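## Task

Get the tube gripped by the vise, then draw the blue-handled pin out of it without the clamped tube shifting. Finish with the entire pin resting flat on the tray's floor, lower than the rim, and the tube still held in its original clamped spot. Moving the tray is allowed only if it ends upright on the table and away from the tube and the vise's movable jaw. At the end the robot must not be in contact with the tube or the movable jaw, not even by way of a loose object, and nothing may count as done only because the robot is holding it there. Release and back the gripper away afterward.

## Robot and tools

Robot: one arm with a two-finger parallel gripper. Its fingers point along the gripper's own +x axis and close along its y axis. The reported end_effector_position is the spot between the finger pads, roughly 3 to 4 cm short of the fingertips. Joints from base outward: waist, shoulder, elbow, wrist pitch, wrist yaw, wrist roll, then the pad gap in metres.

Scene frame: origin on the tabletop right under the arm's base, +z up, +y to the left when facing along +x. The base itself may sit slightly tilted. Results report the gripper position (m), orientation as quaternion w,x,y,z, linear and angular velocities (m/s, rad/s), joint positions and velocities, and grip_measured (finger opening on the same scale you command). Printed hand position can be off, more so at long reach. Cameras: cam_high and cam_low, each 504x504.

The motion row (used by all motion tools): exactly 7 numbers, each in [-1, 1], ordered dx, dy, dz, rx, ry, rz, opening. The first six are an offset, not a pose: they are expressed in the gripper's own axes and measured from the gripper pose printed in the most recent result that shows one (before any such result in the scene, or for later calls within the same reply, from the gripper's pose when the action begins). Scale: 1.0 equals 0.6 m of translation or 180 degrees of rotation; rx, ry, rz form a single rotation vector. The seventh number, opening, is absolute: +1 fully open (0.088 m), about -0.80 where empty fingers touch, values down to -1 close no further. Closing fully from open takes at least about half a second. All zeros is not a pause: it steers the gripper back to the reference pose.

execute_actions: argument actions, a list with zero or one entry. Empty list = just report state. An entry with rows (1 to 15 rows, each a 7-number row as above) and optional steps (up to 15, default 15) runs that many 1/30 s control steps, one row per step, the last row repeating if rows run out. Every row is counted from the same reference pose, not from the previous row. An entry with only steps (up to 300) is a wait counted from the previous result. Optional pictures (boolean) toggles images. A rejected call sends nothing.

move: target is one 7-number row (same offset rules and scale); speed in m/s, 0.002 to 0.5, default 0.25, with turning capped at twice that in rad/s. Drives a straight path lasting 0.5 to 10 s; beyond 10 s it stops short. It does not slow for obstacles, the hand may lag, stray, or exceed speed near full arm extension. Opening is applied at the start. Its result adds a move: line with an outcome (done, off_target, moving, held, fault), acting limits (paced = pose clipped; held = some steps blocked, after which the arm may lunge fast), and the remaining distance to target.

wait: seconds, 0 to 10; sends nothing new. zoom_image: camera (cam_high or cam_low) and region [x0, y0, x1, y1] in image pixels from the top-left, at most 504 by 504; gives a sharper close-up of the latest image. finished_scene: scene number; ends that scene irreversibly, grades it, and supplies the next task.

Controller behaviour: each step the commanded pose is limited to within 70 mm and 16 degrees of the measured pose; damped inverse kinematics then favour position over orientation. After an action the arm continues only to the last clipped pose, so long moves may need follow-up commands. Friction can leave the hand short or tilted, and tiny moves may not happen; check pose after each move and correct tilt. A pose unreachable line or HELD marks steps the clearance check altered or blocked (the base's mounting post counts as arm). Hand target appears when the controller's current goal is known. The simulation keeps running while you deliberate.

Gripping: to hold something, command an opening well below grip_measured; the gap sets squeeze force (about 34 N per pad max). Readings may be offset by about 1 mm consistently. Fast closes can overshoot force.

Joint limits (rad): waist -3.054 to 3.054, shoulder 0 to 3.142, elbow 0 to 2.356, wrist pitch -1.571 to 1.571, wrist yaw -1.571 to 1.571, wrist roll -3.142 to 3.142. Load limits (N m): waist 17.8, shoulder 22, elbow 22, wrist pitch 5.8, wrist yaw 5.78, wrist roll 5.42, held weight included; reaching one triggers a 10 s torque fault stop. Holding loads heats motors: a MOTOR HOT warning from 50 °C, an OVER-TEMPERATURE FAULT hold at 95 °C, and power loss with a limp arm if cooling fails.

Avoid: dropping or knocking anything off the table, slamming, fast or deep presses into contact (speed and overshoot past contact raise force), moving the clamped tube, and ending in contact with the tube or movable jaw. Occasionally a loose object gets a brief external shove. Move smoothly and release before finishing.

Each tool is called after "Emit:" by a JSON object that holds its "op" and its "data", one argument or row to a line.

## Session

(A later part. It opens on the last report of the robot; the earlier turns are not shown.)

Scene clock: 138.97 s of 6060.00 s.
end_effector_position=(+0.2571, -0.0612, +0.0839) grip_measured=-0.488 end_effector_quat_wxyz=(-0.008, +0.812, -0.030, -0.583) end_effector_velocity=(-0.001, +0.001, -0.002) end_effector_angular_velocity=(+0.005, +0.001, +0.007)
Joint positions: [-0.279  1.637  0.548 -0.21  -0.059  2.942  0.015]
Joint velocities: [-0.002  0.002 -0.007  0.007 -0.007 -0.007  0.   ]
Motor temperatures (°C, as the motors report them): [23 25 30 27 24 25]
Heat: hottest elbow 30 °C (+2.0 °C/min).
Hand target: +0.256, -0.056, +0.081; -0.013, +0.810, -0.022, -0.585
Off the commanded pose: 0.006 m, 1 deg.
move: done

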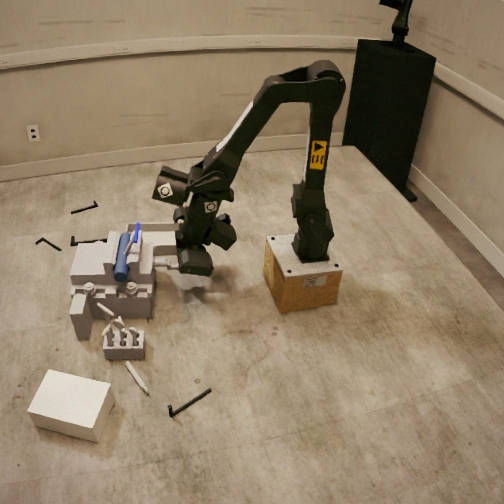

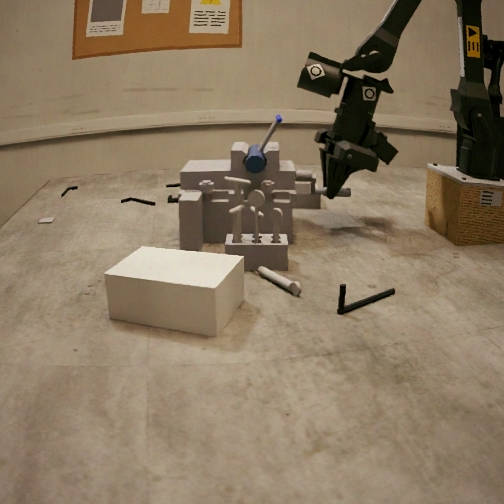

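Emit:
{"op": "move", "data": {
  "target": [0.004,-0.05,0,0,0,0,-0.75],
  "speed": 0.06
}}

Emit:
{"op": "move", "data": {
  "target": [-0.031,-0.033,-0.012,0,0,0,-0.75],
  "speed": 0.06
}}

Emit:
{"op": "move", "data": {
  "target": [-0.044,0,-0.017,0,0,0,-0.75],
  "speed": 0.06
}}

Emit:
{"op": "move", "data": {
  "target": [-0.031,0.033,-0.012,0,0,0,-0.75],
  "speed": 0.06
}}

Emit:
{"op": "zoom_image", "data": {
  "camera": "cam_low",
  "region": [220, 80, 420, 240]
}}

Scene clock: 146.77 s of 6060.00 s.
end_effector_position=(+0.2611, -0.0346, +0.0794) grip_measured=-0.493 end_effector_quat_wxyz=(-0.013, +0.810, -0.037, -0.585) end_effector_velocity=(-0.003, +0.002, -0.002) end_effector_angular_velocity=(+0.006, +0.012, +0.011)
Joint positions: [-0.154  1.647  0.537 -0.186 -0.018  3.079  0.015]
Joint velocities: [ 0.002  0.002 -0.002 -0.007 -0.007 -0.007  0.   ]
Motor temperatures (°C, as the motors report them): [23 25 30 27 24 25]
Heat: hottest elbow 30 °C (+1.0 °C/min).
Hand target: +0.260, -0.031, +0.081; -0.008, +0.811, -0.030, -0.584
Off the commanded pose: 0.004 m, 1 deg.
move: done

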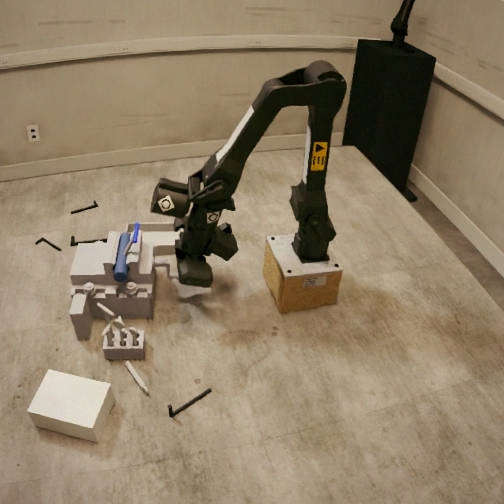

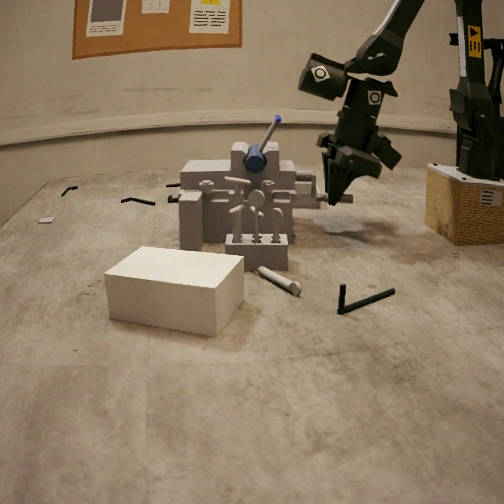

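Scene clock: 147.57 s of 6060.00 s.
end_effector_position=(+0.2643, -0.0141, +0.0963) grip_measured=-0.488 end_effector_quat_wxyz=(-0.016, +0.810, -0.024, -0.585) end_effector_velocity=(-0.003, +0.001, -0.000) end_effector_angular_velocity=(+0.010, +0.016, -0.008)
Joint positions: [-0.079  1.589  0.575 -0.284 -0.023  3.141  0.015]
Joint velocities: [-0.002 -0.002  0.002 -0.022 -0.007  0.007 -0.   ]
Motor temperatures (°C, as the motors report them): [23 25 30 27 24 25]
Heat: hottest elbow 30 °C (+1.0 °C/min).
Hand target: +0.264, -0.015, +0.099; -0.008, +0.810, -0.026, -0.585
Off the commanded pose: 0.003 m, 2 deg.
joint sent to its limit — the command would take joint 6 (wrist roll) past its upper limit, so that joint was sent only as far as its limit.
move: done

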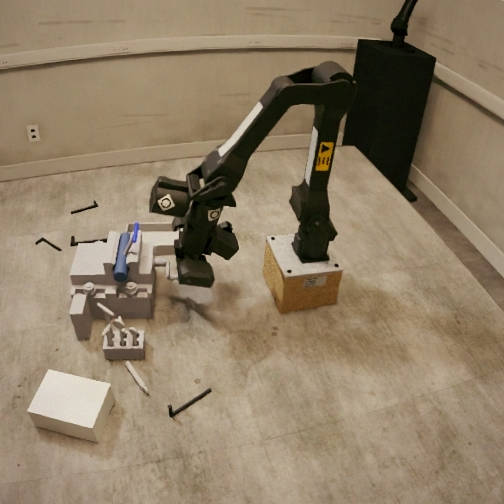

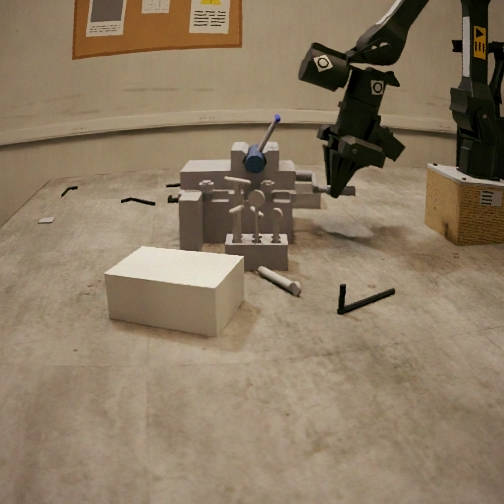

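Scene clock: 148.37 s of 6060.00 s.
end_effector_position=(+0.2648, -0.0122, +0.1219) grip_measured=-0.487 end_effector_quat_wxyz=(-0.017, +0.809, -0.019, -0.587) end_effector_velocity=(-0.002, +0.001, +0.001) end_effector_angular_velocity=(+0.005, +0.002, +0.007)
Joint positions: [-0.08   1.514  0.637 -0.425 -0.033  3.137  0.015]
Joint velocities: [-0.002 -0.007 -0.002 -0.007 -0.007 -0.007 -0.   ]
Motor temperatures (°C, as the motors report them): [23 25 30 27 24 25]
Heat: hottest elbow 30 °C (+1.0 °C/min).
Hand target: +0.266, -0.014, +0.125; -0.015, +0.810, -0.023, -0.585
Off the commanded pose: 0.003 m, 1 deg.
joint sent to its limit — the command would take joint 6 (wrist roll) past its upper limit, so that joint was sent only as far as its limit.
move: done

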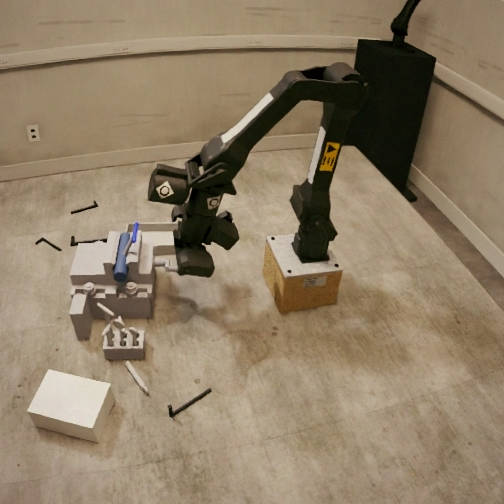

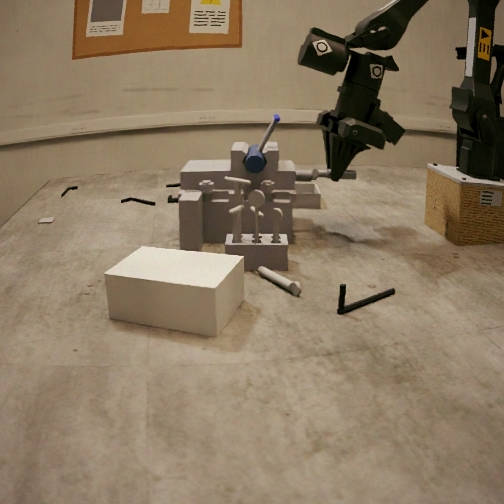

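Scene clock: 149.17 s of 6060.00 s.
end_effector_position=(+0.2624, -0.0268, +0.1397) grip_measured=-0.487 end_effector_quat_wxyz=(-0.025, +0.807, -0.014, -0.590) end_effector_velocity=(-0.001, -0.002, -0.000) end_effector_angular_velocity=(+0.006, +0.006, -0.003)
Joint positions: [-0.159  1.473  0.685 -0.526 -0.071  3.066  0.015]
Joint velocities: [-0.012  0.002  0.002 -0.007 -0.007 -0.007 -0.   ]
Motor temperatures (°C, as the motors report them): [23 25 30 27 24 25]
Heat: hottest elbow 30 °C (+1.0 °C/min).
Hand target: +0.265, -0.032, +0.142; -0.017, +0.809, -0.020, -0.587
Off the commanded pose: 0.006 m, 1 deg.
move: done

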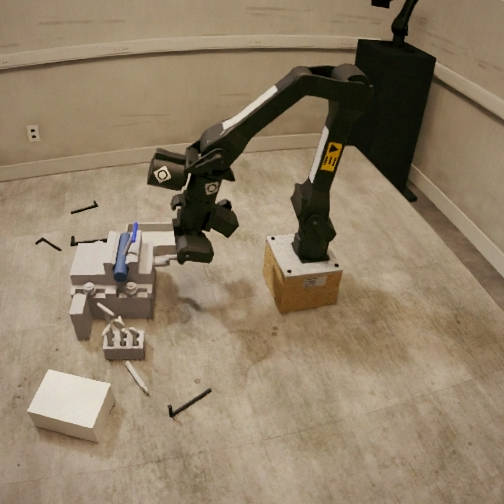

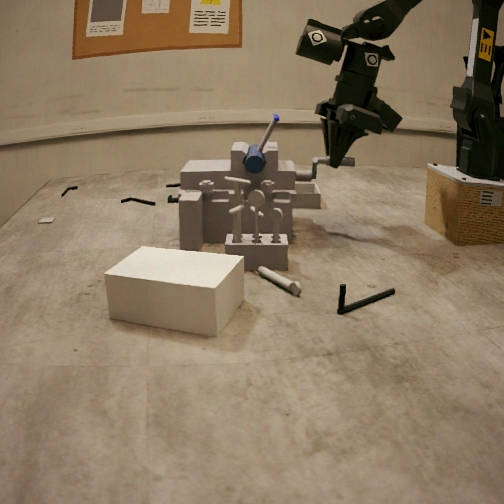

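Region (220, 80, 420, 240) of cam_low's 504x504 image, scaled by 2.520, with more detail than that image has; it fills the top 403 rows of this view, and the rest is white.

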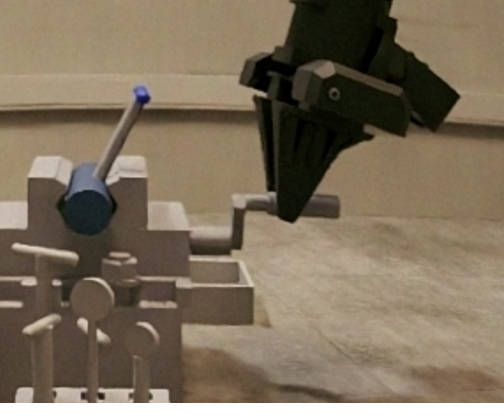

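Emit:
{"op": "move", "data": {
  "target": [-0.003,0.05,-0.003,0,0,0,-0.75],
  "speed": 0.06
}}

Emit:
{"op": "move", "data": {
  "target": [0.031,0.033,0.010,0,0,0,-0.75],
  "speed": 0.06
}}

Emit:
{"op": "move", "data": {
  "target": [0.044,0,0.015,0,0,0,-0.75],
  "speed": 0.06
}}

Emit:
{"op": "move", "data": {
  "target": [0.031,-0.033,0.010,0,0,0,-0.75],
  "speed": 0.06
}}

Emit:
{"op": "zoom_image", "data": {
  "camera": "cam_low",
  "region": [220, 80, 420, 240]
}}

Scene clock: 156.80 s of 6060.00 s.
end_effector_position=(+0.2579, -0.0556, +0.1431) grip_measured=-0.487 end_effector_quat_wxyz=(-0.025, +0.807, -0.014, -0.590) end_effector_velocity=(-0.005, +0.003, -0.001) end_effector_angular_velocity=(+0.020, +0.015, +0.020)
Joint positions: [-0.287  1.477  0.703 -0.552 -0.103  2.942  0.015]
Joint velocities: [-0.007 -0.002 -0.002 -0.022 -0.022 -0.022 -0.   ]
Motor temperatures (°C, as the motors report them): [23 25 30 27 24 25]
Heat: hottest elbow 30 °C (+2.0 °C/min).
Hand target: +0.262, -0.057, +0.141; -0.025, +0.807, -0.014, -0.589
Off the commanded pose: 0.005 m, 0 deg.
move: done

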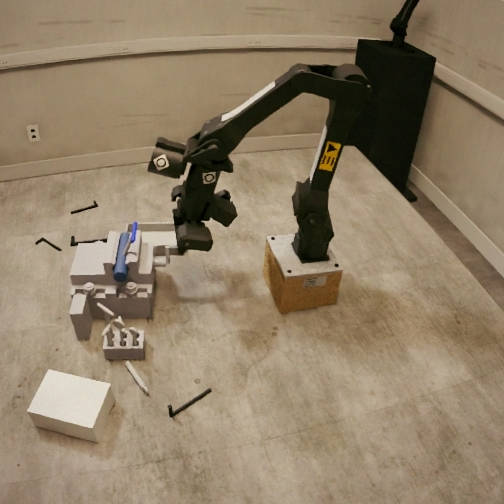

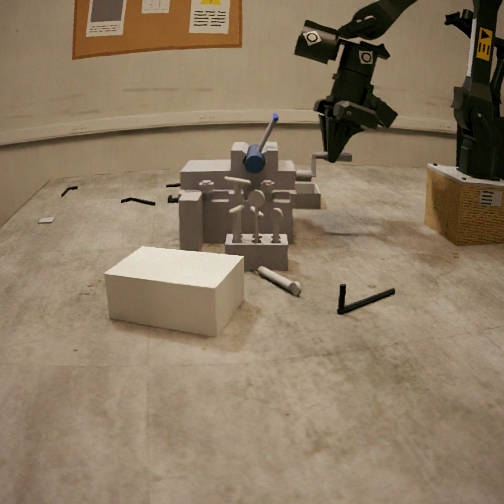

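Scene clock: 157.60 s of 6060.00 s.
end_effector_position=(+0.2552, -0.0754, +0.1259) grip_measured=-0.488 end_effector_quat_wxyz=(-0.024, +0.807, -0.017, -0.590) end_effector_velocity=(+0.001, +0.002, -0.002) end_effector_angular_velocity=(+0.023, -0.005, -0.003)
Joint positions: [-0.367  1.533  0.672 -0.471 -0.116  2.865  0.015]
Joint velocities: [-0.002  0.007 -0.002  0.007 -0.022  0.007 -0.   ]
Motor temperatures (°C, as the motors report them): [23 25 30 27 24 25]
Heat: hottest elbow 30 °C (+2.0 °C/min).
Hand target: +0.256, -0.075, +0.123; -0.025, +0.807, -0.014, -0.590
Off the commanded pose: 0.003 m, 0 deg.
move: done

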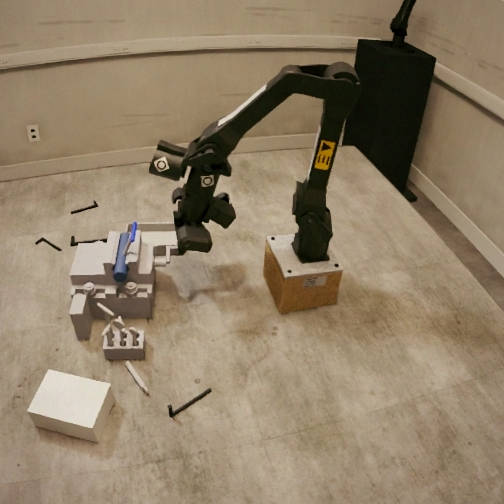

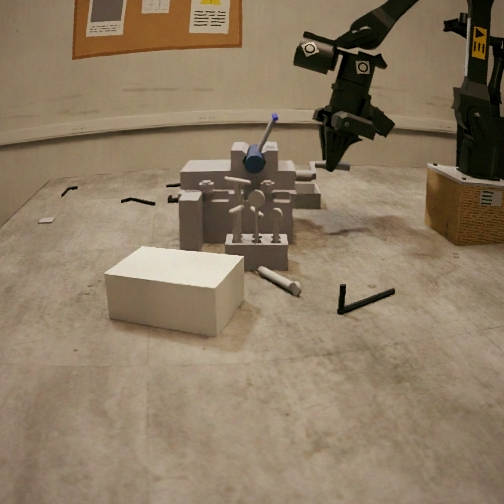

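Scene clock: 158.40 s of 6060.00 s.
end_effector_position=(+0.2548, -0.0761, +0.1011) grip_measured=-0.489 end_effector_quat_wxyz=(-0.024, +0.807, -0.019, -0.589) end_effector_velocity=(+0.001, +0.000, +0.001) end_effector_angular_velocity=(+0.002, -0.009, +0.007)
Joint positions: [-0.368  1.602  0.613 -0.34  -0.114  2.866  0.015]
Joint velocities: [-0.002 -0.002 -0.002  0.007 -0.007 -0.007 -0.   ]
Motor temperatures (°C, as the motors report them): [23 25 30 27 24 25]
Heat: hottest elbow 30 °C (+2.0 °C/min).
Hand target: +0.254, -0.075, +0.098; -0.024, +0.807, -0.017, -0.590
Off the commanded pose: 0.003 m, 0 deg.
move: done

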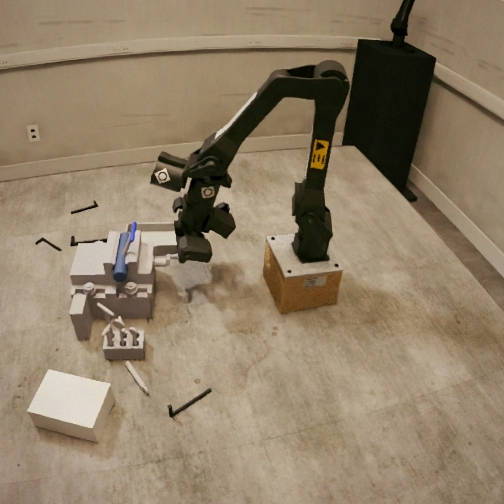

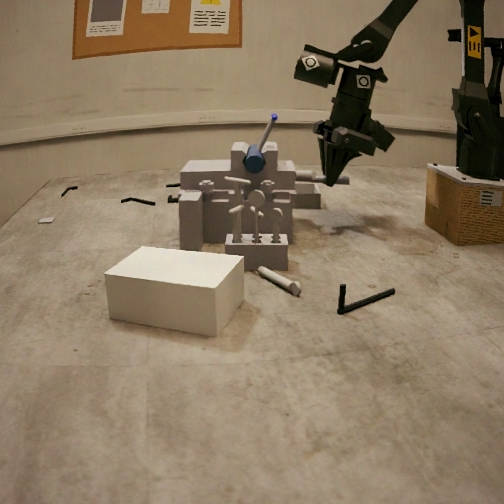

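Scene clock: 159.23 s of 6060.00 s.
end_effector_position=(+0.2572, -0.0622, +0.0844) grip_measured=-0.491 end_effector_quat_wxyz=(-0.018, +0.808, -0.028, -0.588) end_effector_velocity=(+0.001, +0.002, -0.001) end_effector_angular_velocity=(+0.008, -0.004, -0.002)
Joint positions: [-0.292  1.644  0.563 -0.232 -0.075  2.942  0.015]
Joint velocities: [ 0.002  0.002 -0.002  0.007 -0.007  0.007 -0.   ]
Motor temperatures (°C, as the motors report them): [23 25 30 27 24 25]
Heat: hottest elbow 30 °C (+2.0 °C/min).
Hand target: +0.256, -0.056, +0.082; -0.024, +0.807, -0.018, -0.589
Off the commanded pose: 0.007 m, 1 deg.
move: done

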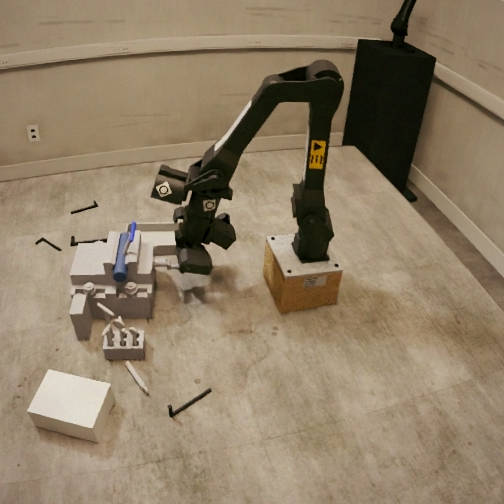

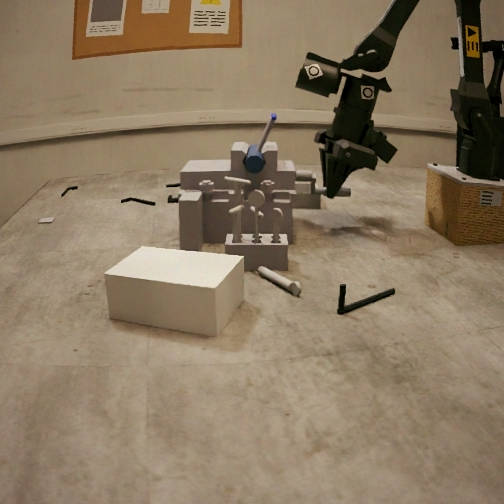

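Region (220, 80, 420, 240) of cam_low's 504x504 image, scaled by 2.520, with more detail than that image has; it fills the top 403 rows of this view, and the rest is white.

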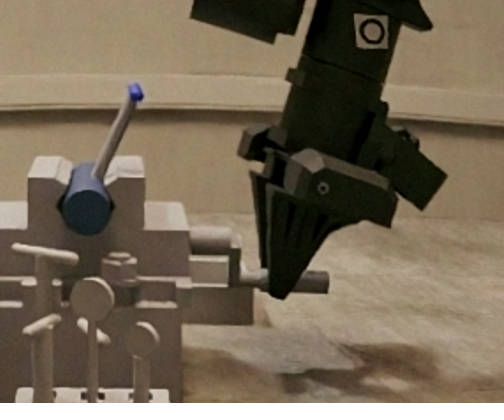

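Emit:
{"op": "move", "data": {
  "target": [0.004,-0.05,0,0,0,0,-0.75],
  "speed": 0.06
}}

Emit:
{"op": "move", "data": {
  "target": [-0.031,-0.033,-0.012,0,0,0,-0.75],
  "speed": 0.06
}}

Emit:
{"op": "move", "data": {
  "target": [-0.044,0,-0.017,0,0,0,-0.75],
  "speed": 0.06
}}

Emit:
{"op": "move", "data": {
  "target": [-0.031,0.033,-0.012,0,0,0,-0.75],
  "speed": 0.06
}}

Emit:
{"op": "zoom_image", "data": {
  "camera": "cam_low",
  "region": [220, 80, 420, 240]
}}

Scene clock: 165.20 s of 6060.00 s.
end_effector_position=(+0.2614, -0.0353, +0.0798) grip_measured=-0.495 end_effector_quat_wxyz=(-0.024, +0.807, -0.035, -0.589) end_effector_velocity=(+0.002, +0.005, +0.001) end_effector_angular_velocity=(+0.021, -0.010, +0.007)
Joint positions: [-0.167  1.654  0.55  -0.206 -0.037  3.081  0.015]
Joint velocities: [ 0.007 -0.002 -0.002  0.007 -0.022  0.007  0.   ]
Motor temperatures (°C, as the motors report them): [23 26 30 27 24 25]
Heat: hottest elbow 30 °C (+2.0 °C/min).
Hand target: +0.260, -0.032, +0.082; -0.018, +0.808, -0.028, -0.588
Off the commanded pose: 0.004 m, 1 deg.
move: done

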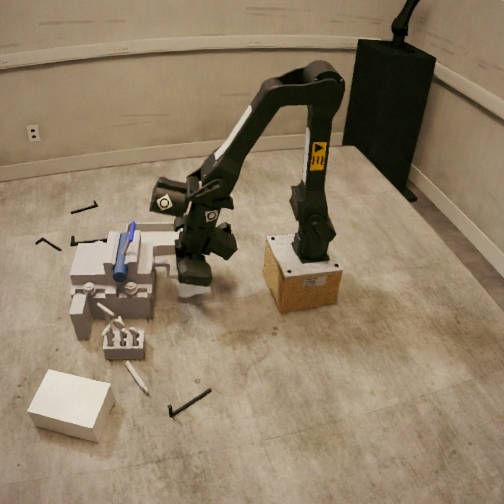

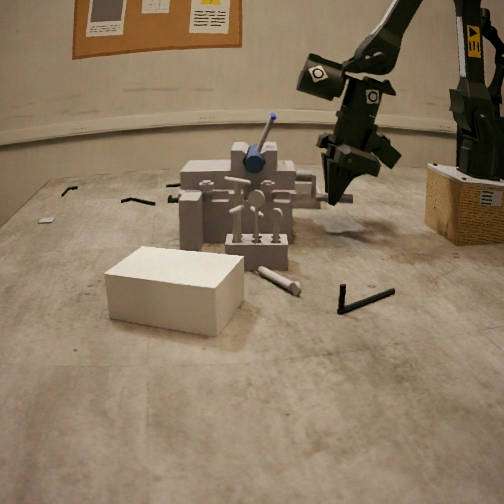

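Scene clock: 166.00 s of 6060.00 s.
end_effector_position=(+0.2646, -0.0146, +0.0966) grip_measured=-0.491 end_effector_quat_wxyz=(-0.027, +0.806, -0.021, -0.590) end_effector_velocity=(-0.005, +0.002, -0.000) end_effector_angular_velocity=(+0.006, +0.017, +0.011)
Joint positions: [-0.094  1.597  0.589 -0.303 -0.046  3.141  0.015]
Joint velocities: [ 0.002 -0.007 -0.002 -0.022 -0.007 -0.007  0.   ]
Motor temperatures (°C, as the motors report them): [23 26 30 27 24 25]
Heat: hottest elbow 30 °C (+2.0 °C/min).
Hand target: +0.264, -0.016, +0.099; -0.019, +0.807, -0.023, -0.590
Off the commanded pose: 0.003 m, 2 deg.
joint sent to its limit — the command would take joint 6 (wrist roll) past its upper limit, so that joint was sent only as far as its limit.
move: done

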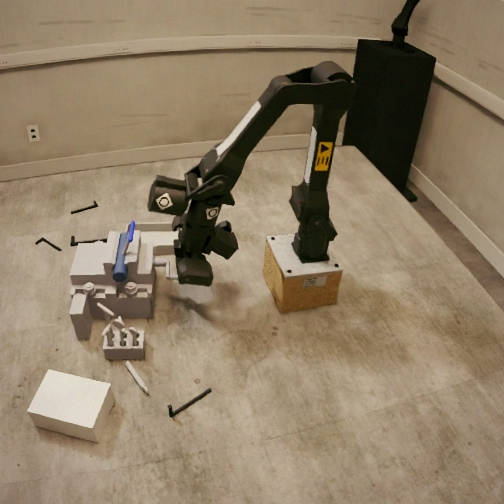

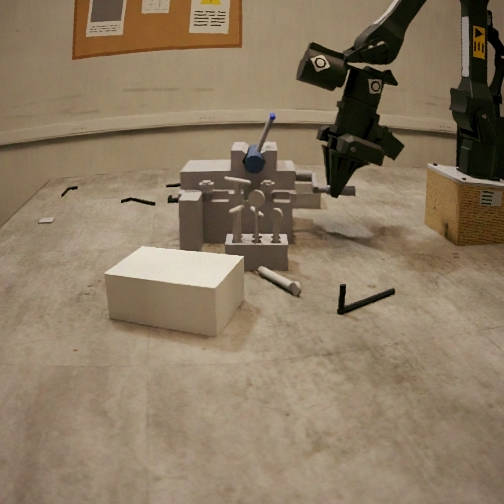

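Scene clock: 166.80 s of 6060.00 s.
end_effector_position=(+0.2650, -0.0127, +0.1220) grip_measured=-0.489 end_effector_quat_wxyz=(-0.029, +0.805, -0.016, -0.593) end_effector_velocity=(-0.003, +0.003, +0.001) end_effector_angular_velocity=(+0.024, +0.011, -0.003)
Joint positions: [-0.094  1.525  0.651 -0.443 -0.055  3.137  0.015]
Joint velocities: [-0.002 -0.007  0.002 -0.022 -0.022  0.007 -0.   ]
Motor temperatures (°C, as the motors report them): [23 26 30 26 24 25]
Heat: hottest elbow 30 °C (+2.0 °C/min).
Hand target: +0.267, -0.015, +0.125; -0.027, +0.806, -0.020, -0.590
Off the commanded pose: 0.004 m, 1 deg.
joint sent to its limit — the command would take joint 6 (wrist roll) past its upper limit, so that joint was sent only as far as its limit.
move: done

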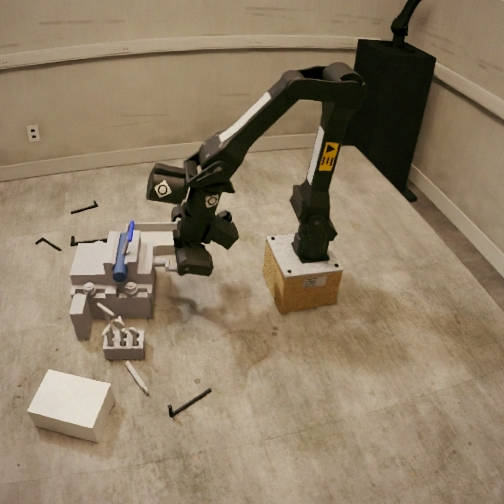

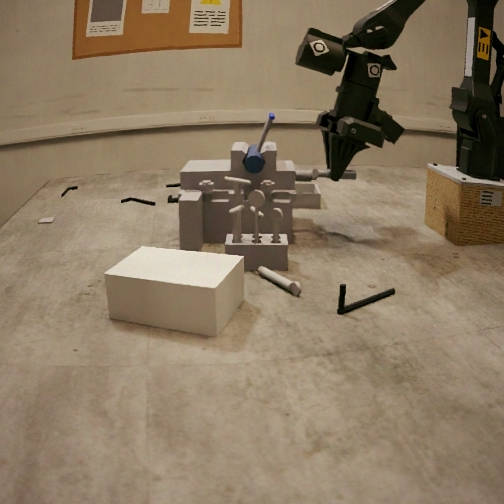

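Scene clock: 167.60 s of 6060.00 s.
end_effector_position=(+0.2627, -0.0271, +0.1396) grip_measured=-0.489 end_effector_quat_wxyz=(-0.037, +0.803, -0.009, -0.595) end_effector_velocity=(-0.000, +0.003, +0.001) end_effector_angular_velocity=(+0.015, -0.002, +0.025)
Joint positions: [-0.173  1.488  0.7   -0.544 -0.095  3.066  0.015]
Joint velocities: [-0.002 -0.002  0.002 -0.007 -0.022 -0.022 -0.   ]
Motor temperatures (°C, as the motors report them): [23 26 30 26 24 25]
Heat: hottest elbow 30 °C (+2.0 °C/min).
Hand target: +0.265, -0.033, +0.142; -0.029, +0.805, -0.016, -0.592
Off the commanded pose: 0.007 m, 1 deg.
move: done

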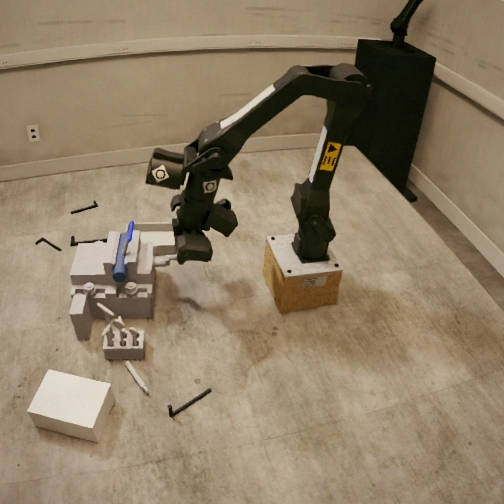

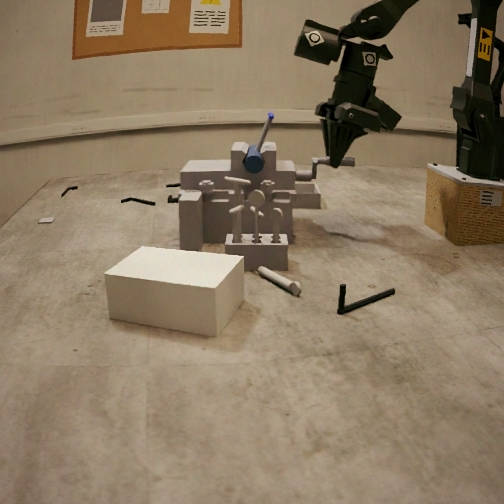

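Region (220, 80, 420, 240) of cam_low's 504x504 image, scaled by 2.520, with more detail than that image has; it fills the top 403 rows of this view, and the rest is white.

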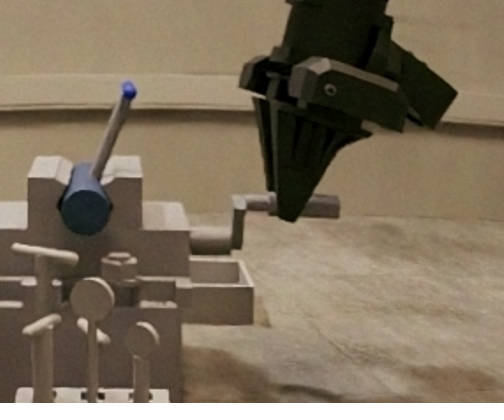

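Emit:
{"op": "move", "data": {
  "target": [-0.003,0.05,-0.003,0,0,0,-0.75],
  "speed": 0.06
}}

Emit:
{"op": "move", "data": {
  "target": [0.031,0.033,0.010,0,0,0,-0.75],
  "speed": 0.06
}}

Emit:
{"op": "move", "data": {
  "target": [0.044,0,0.015,0,0,0,-0.75],
  "speed": 0.06
}}

Emit:
{"op": "move", "data": {
  "target": [0.031,-0.033,0.010,0,0,0,-0.75],
  "speed": 0.06
}}

Emit:
{"op": "zoom_image", "data": {
  "camera": "cam_low",
  "region": [220, 80, 420, 240]
}}

Scene clock: 176.17 s of 6060.00 s.
end_effector_position=(+0.2581, -0.0564, +0.1432) grip_measured=-0.490 end_effector_quat_wxyz=(-0.037, +0.803, -0.010, -0.595) end_effector_velocity=(-0.002, +0.001, -0.000) end_effector_angular_velocity=(+0.007, +0.005, +0.006)
Joint positions: [-0.3    1.492  0.72  -0.573 -0.123  2.941  0.015]
Joint velocities: [-0.002 -0.002 -0.002 -0.007 -0.007 -0.007 -0.   ]
Motor temperatures (°C, as the motors report them): [23 26 30 26 24 25]
Heat: hottest elbow 30 °C (+1.0 °C/min).
Hand target: +0.262, -0.058, +0.141; -0.037, +0.803, -0.010, -0.595
Off the commanded pose: 0.005 m, 0 deg.
move: done

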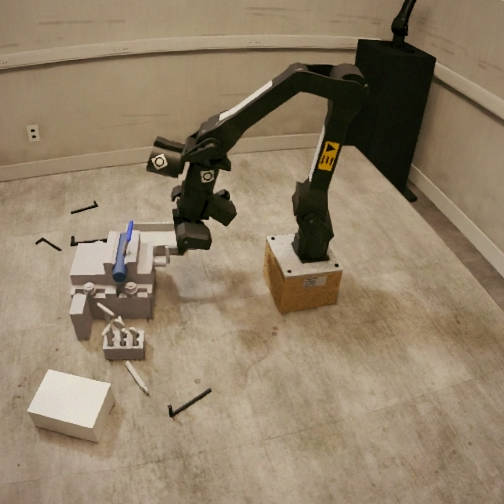

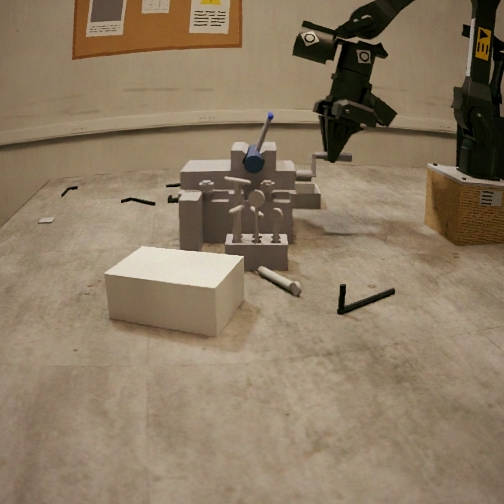

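Scene clock: 176.97 s of 6060.00 s.
end_effector_position=(+0.2554, -0.0759, +0.1259) grip_measured=-0.490 end_effector_quat_wxyz=(-0.035, +0.803, -0.013, -0.595) end_effector_velocity=(+0.000, -0.001, -0.001) end_effector_angular_velocity=(-0.000, -0.005, +0.016)
Joint positions: [-0.378  1.547  0.688 -0.492 -0.133  2.865  0.015]
Joint velocities: [-0.007  0.002 -0.002  0.007 -0.007 -0.022  0.   ]
Motor temperatures (°C, as the motors report them): [23 26 30 27 24 25]
Heat: hottest elbow 30 °C (+1.0 °C/min).
Hand target: +0.256, -0.075, +0.123; -0.037, +0.803, -0.010, -0.595
Off the commanded pose: 0.003 m, 0 deg.
move: done

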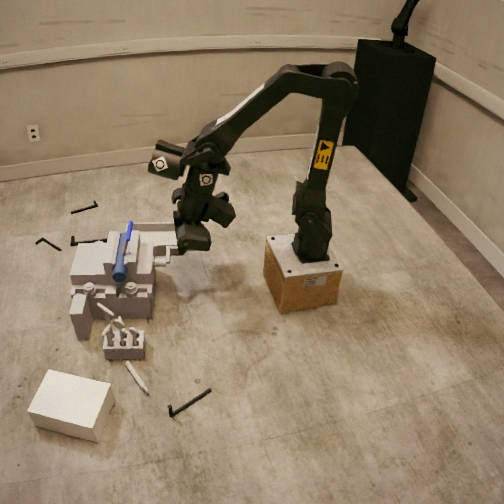

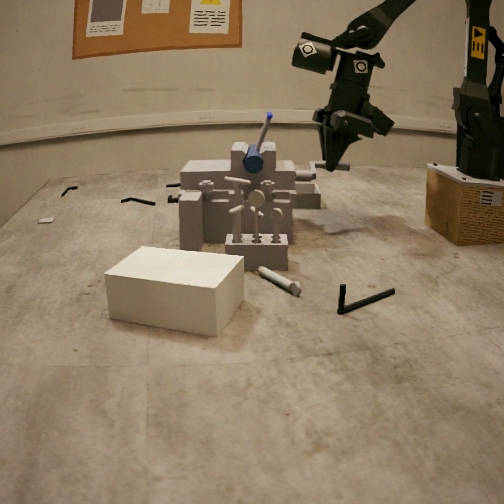

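Scene clock: 177.77 s of 6060.00 s.
end_effector_position=(+0.2550, -0.0767, +0.1014) grip_measured=-0.491 end_effector_quat_wxyz=(-0.034, +0.804, -0.016, -0.593) end_effector_velocity=(-0.002, -0.000, -0.002) end_effector_angular_velocity=(+0.006, -0.001, +0.002)
Joint positions: [-0.378  1.613  0.629 -0.362 -0.129  2.868  0.015]
Joint velocities: [-0.007  0.002 -0.007  0.007 -0.007 -0.007  0.   ]
Motor temperatures (°C, as the motors report them): [23 26 30 27 24 25]
Heat: hottest elbow 30 °C (+1.0 °C/min).
Hand target: +0.254, -0.075, +0.098; -0.035, +0.803, -0.013, -0.595
Off the commanded pose: 0.004 m, 0 deg.
move: done

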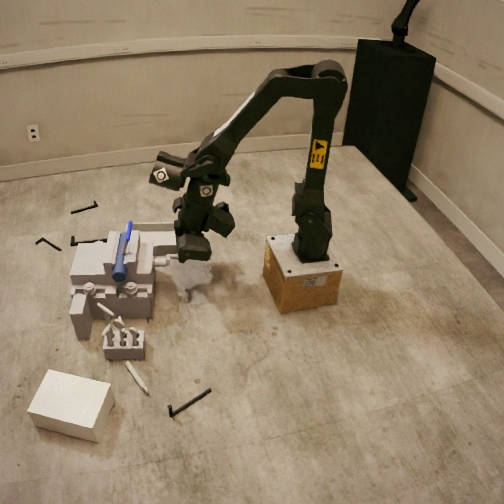

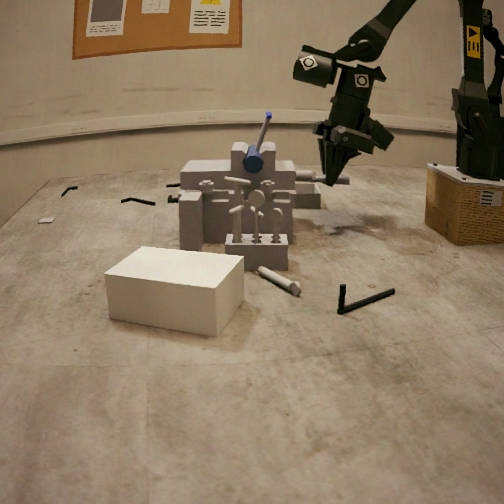

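Scene clock: 178.60 s of 6060.00 s.
end_effector_position=(+0.2572, -0.0632, +0.0850) grip_measured=-0.493 end_effector_quat_wxyz=(-0.027, +0.805, -0.027, -0.592) end_effector_velocity=(-0.004, +0.003, -0.003) end_effector_angular_velocity=(+0.009, +0.015, +0.011)
Joint positions: [-0.304  1.651  0.578 -0.254 -0.088  2.944  0.015]
Joint velocities: [ 0.002  0.002 -0.007 -0.007 -0.007 -0.007  0.   ]
Motor temperatures (°C, as the motors report them): [23 26 30 27 24 25]
Heat: hottest elbow 30 °C (+1.0 °C/min).
Hand target: +0.256, -0.056, +0.082; -0.034, +0.804, -0.016, -0.594
Off the commanded pose: 0.007 m, 1 deg.
move: done

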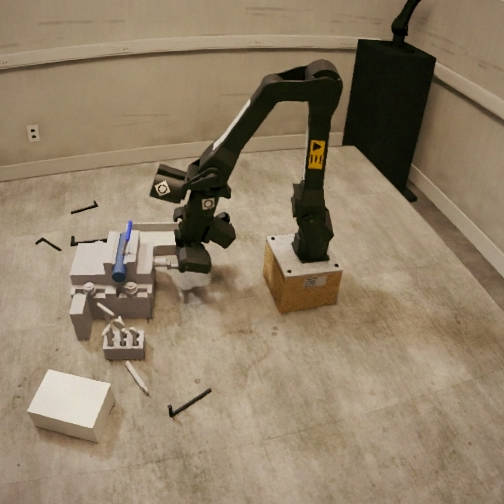

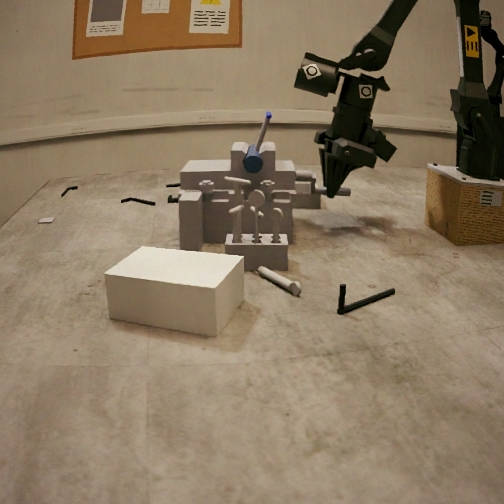

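Region (220, 80, 420, 240) of cam_low's 504x504 image, scaled by 2.520, with more detail than that image has; it fills the top 403 rows of this view, and the rest is white.

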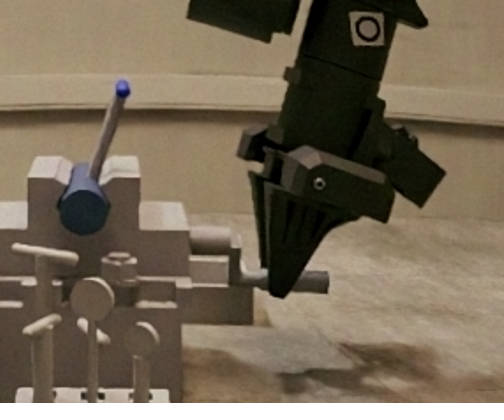

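Emit:
{"op": "move", "data": {
  "target": [0.004,-0.05,0,0,0,0,-0.75],
  "speed": 0.06
}}

Emit:
{"op": "move", "data": {
  "target": [-0.031,-0.033,-0.012,0,0,0,-0.75],
  "speed": 0.06
}}

Emit:
{"op": "move", "data": {
  "target": [-0.044,0,-0.017,0,0,0,-0.75],
  "speed": 0.06
}}

Emit:
{"op": "move", "data": {
  "target": [-0.031,0.033,-0.012,0,0,0,-0.75],
  "speed": 0.06
}}

Emit:
{"op": "zoom_image", "data": {
  "camera": "cam_low",
  "region": [220, 80, 420, 240]
}}

Scene clock: 187.73 s of 6060.00 s.
end_effector_position=(+0.2617, -0.0361, +0.0801) grip_measured=-0.498 end_effector_quat_wxyz=(-0.034, +0.804, -0.035, -0.593) end_effector_velocity=(-0.000, +0.001, +0.001) end_effector_angular_velocity=(+0.005, +0.001, +0.007)
Joint positions: [-0.179  1.661  0.564 -0.225 -0.052  3.086  0.015]
Joint velocities: [-0.002 -0.002  0.002 -0.007 -0.007 -0.007 -0.   ]
Motor temperatures (°C, as the motors report them): [23 26 30 26 24 25]
Heat: hottest elbow 30 °C (+1.0 °C/min).
Hand target: +0.260, -0.033, +0.083; -0.027, +0.805, -0.027, -0.592
Off the commanded pose: 0.004 m, 1 deg.
move: done

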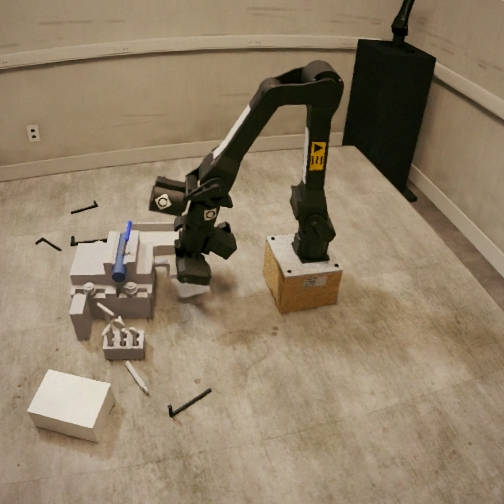

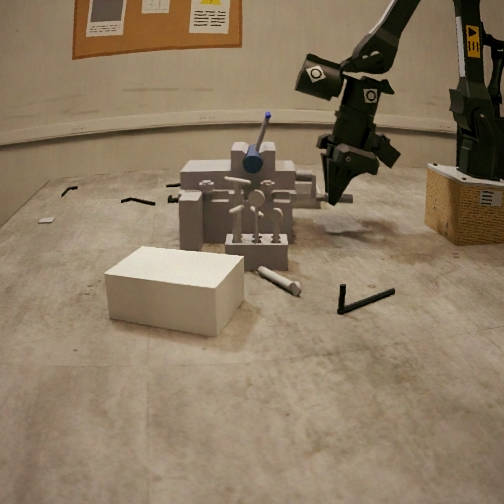

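Scene clock: 188.53 s of 6060.00 s.
end_effector_position=(+0.2649, -0.0152, +0.0969) grip_measured=-0.493 end_effector_quat_wxyz=(-0.038, +0.803, -0.018, -0.595) end_effector_velocity=(-0.003, +0.002, +0.001) end_effector_angular_velocity=(+0.002, +0.011, +0.025)
Joint positions: [-0.107  1.606  0.603 -0.322 -0.066  3.141  0.015]
Joint velocities: [ 0.002 -0.007  0.002 -0.022 -0.007 -0.022  0.   ]
Motor temperatures (°C, as the motors report them): [23 26 30 26 24 25]
Heat: hottest elbow 30 °C (+0.0 °C/min).
Hand target: +0.265, -0.017, +0.100; -0.030, +0.804, -0.022, -0.594
Off the commanded pose: 0.004 m, 2 deg.
joint sent to its limit — the command would take joint 6 (wrist roll) past its upper limit, so that joint was sent only as far as its limit.
move: done

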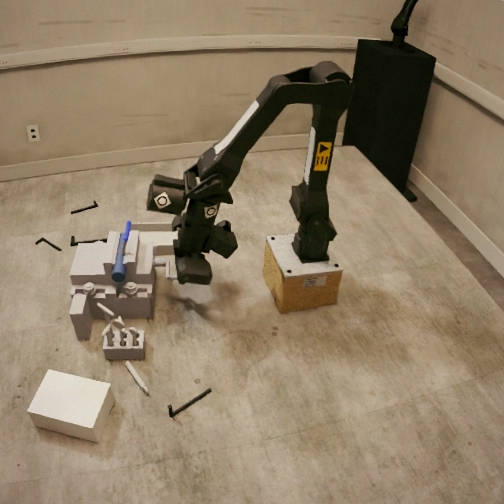

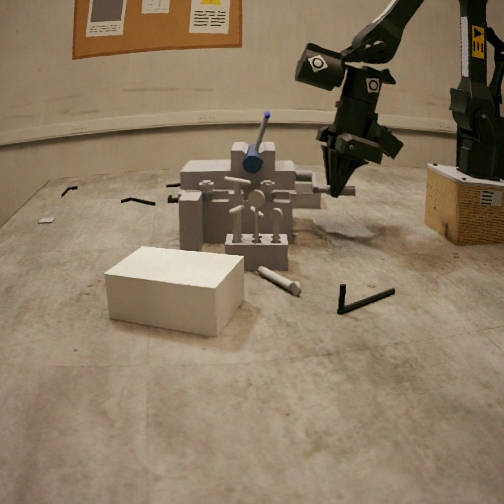

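Scene clock: 189.33 s of 6060.00 s.
end_effector_position=(+0.2654, -0.0133, +0.1220) grip_measured=-0.492 end_effector_quat_wxyz=(-0.040, +0.801, -0.013, -0.598) end_effector_velocity=(-0.003, +0.001, -0.000) end_effector_angular_velocity=(+0.007, +0.016, +0.006)
Joint positions: [-0.108  1.537  0.665 -0.46  -0.076  3.137  0.015]
Joint velocities: [-0.002 -0.002  0.002 -0.022 -0.007 -0.007 -0.   ]
Motor temperatures (°C, as the motors report them): [23 26 30 26 24 25]
Heat: hottest elbow 30 °C (+0.0 °C/min).
Hand target: +0.267, -0.016, +0.125; -0.038, +0.803, -0.018, -0.595
Off the commanded pose: 0.005 m, 1 deg.
move: done

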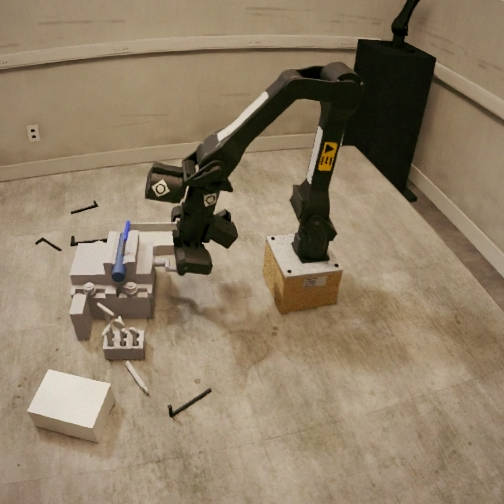

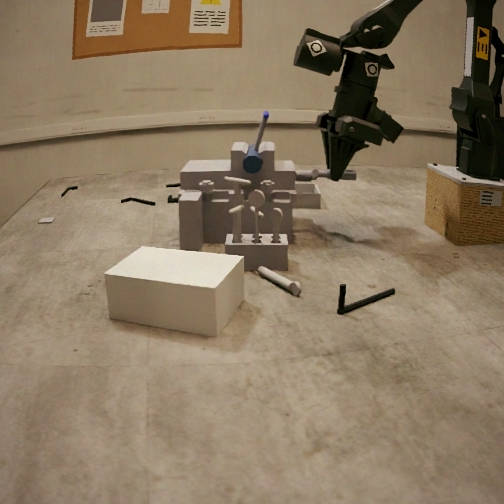

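Scene clock: 190.10 s of 6060.00 s.
end_effector_position=(+0.2642, -0.0235, +0.1366) grip_measured=-0.491 end_effector_quat_wxyz=(-0.055, +0.797, +0.000, -0.601) end_effector_velocity=(-0.005, -0.000, +0.002) end_effector_angular_velocity=(+0.005, +0.019, +0.015)
Joint positions: [-0.178  1.514  0.713 -0.55  -0.13   3.074  0.015]
Joint velocities: [-0.007 -0.007  0.007 -0.037 -0.007 -0.022  0.   ]
Motor temperatures (°C, as the motors report them): [23 26 30 26 24 25]
Heat: hottest elbow 30 °C (+0.0 °C/min).
Hand target: +0.265, -0.034, +0.141; -0.040, +0.801, -0.013, -0.598
Off the commanded pose: 0.011 m, 2 deg.
move: off_target

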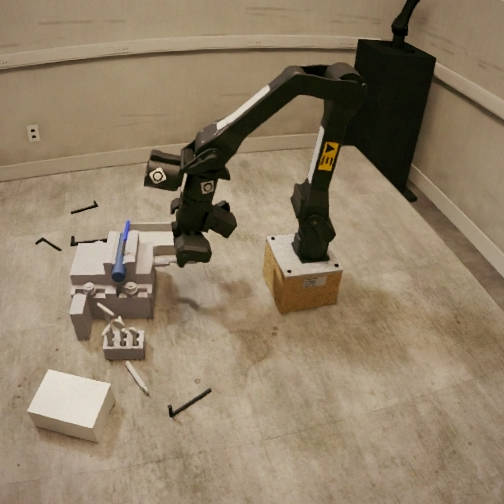

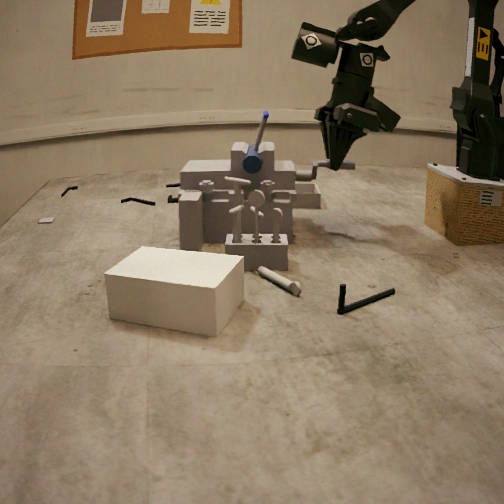

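Region (220, 80, 420, 240) of cam_low's 504x504 image, scaled by 2.520, with more detail than that image has; it fills the top 403 rows of this view, and the rest is white.

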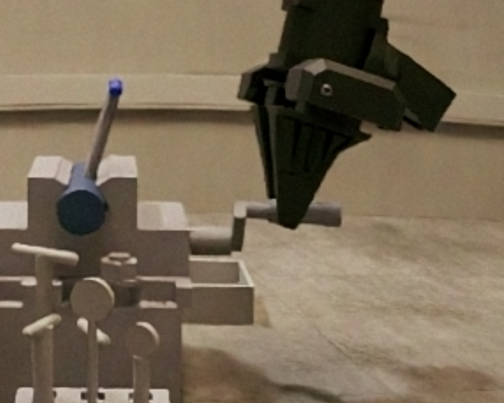

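Getting tight. Snug it.

Emit:
{"op": "move", "data": {
  "target": [-0.015,0.05,-0.005,0,0,0,-0.8],
  "speed": 0.04
}}

Scene clock: 193.37 s of 6060.00 s.
end_effector_position=(+0.2624, -0.0361, +0.1435) grip_measured=-0.489 end_effector_quat_wxyz=(-0.078, +0.797, +0.024, -0.598) end_effector_velocity=(-0.005, -0.006, +0.000) end_effector_angular_velocity=(-0.012, +0.013, +0.011)
Joint positions: [-0.275  1.517  0.74  -0.598 -0.217  2.986  0.015]
Joint velocities: [-0.022 -0.002  0.002 -0.022  0.007 -0.037 -0.   ]
Motor temperatures (°C, as the motors report them): [23 26 30 26 24 25]
Heat: hottest elbow 30 °C (+0.0 °C/min).
Hand target: +0.262, -0.054, +0.144; -0.055, +0.797, +0.000, -0.601
Off the commanded pose: 0.018 m, 4 deg.
move: off_target

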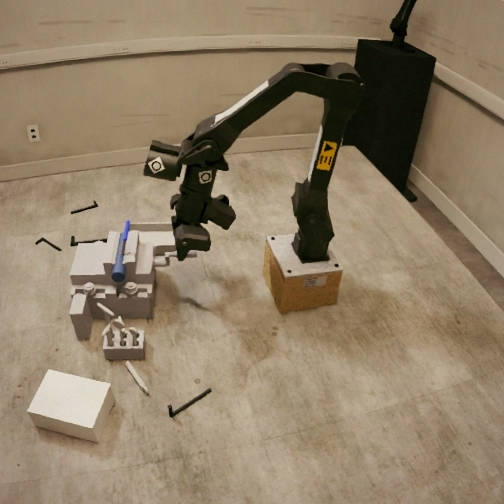

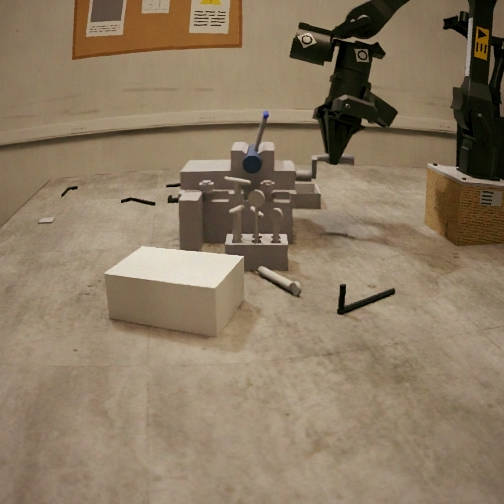

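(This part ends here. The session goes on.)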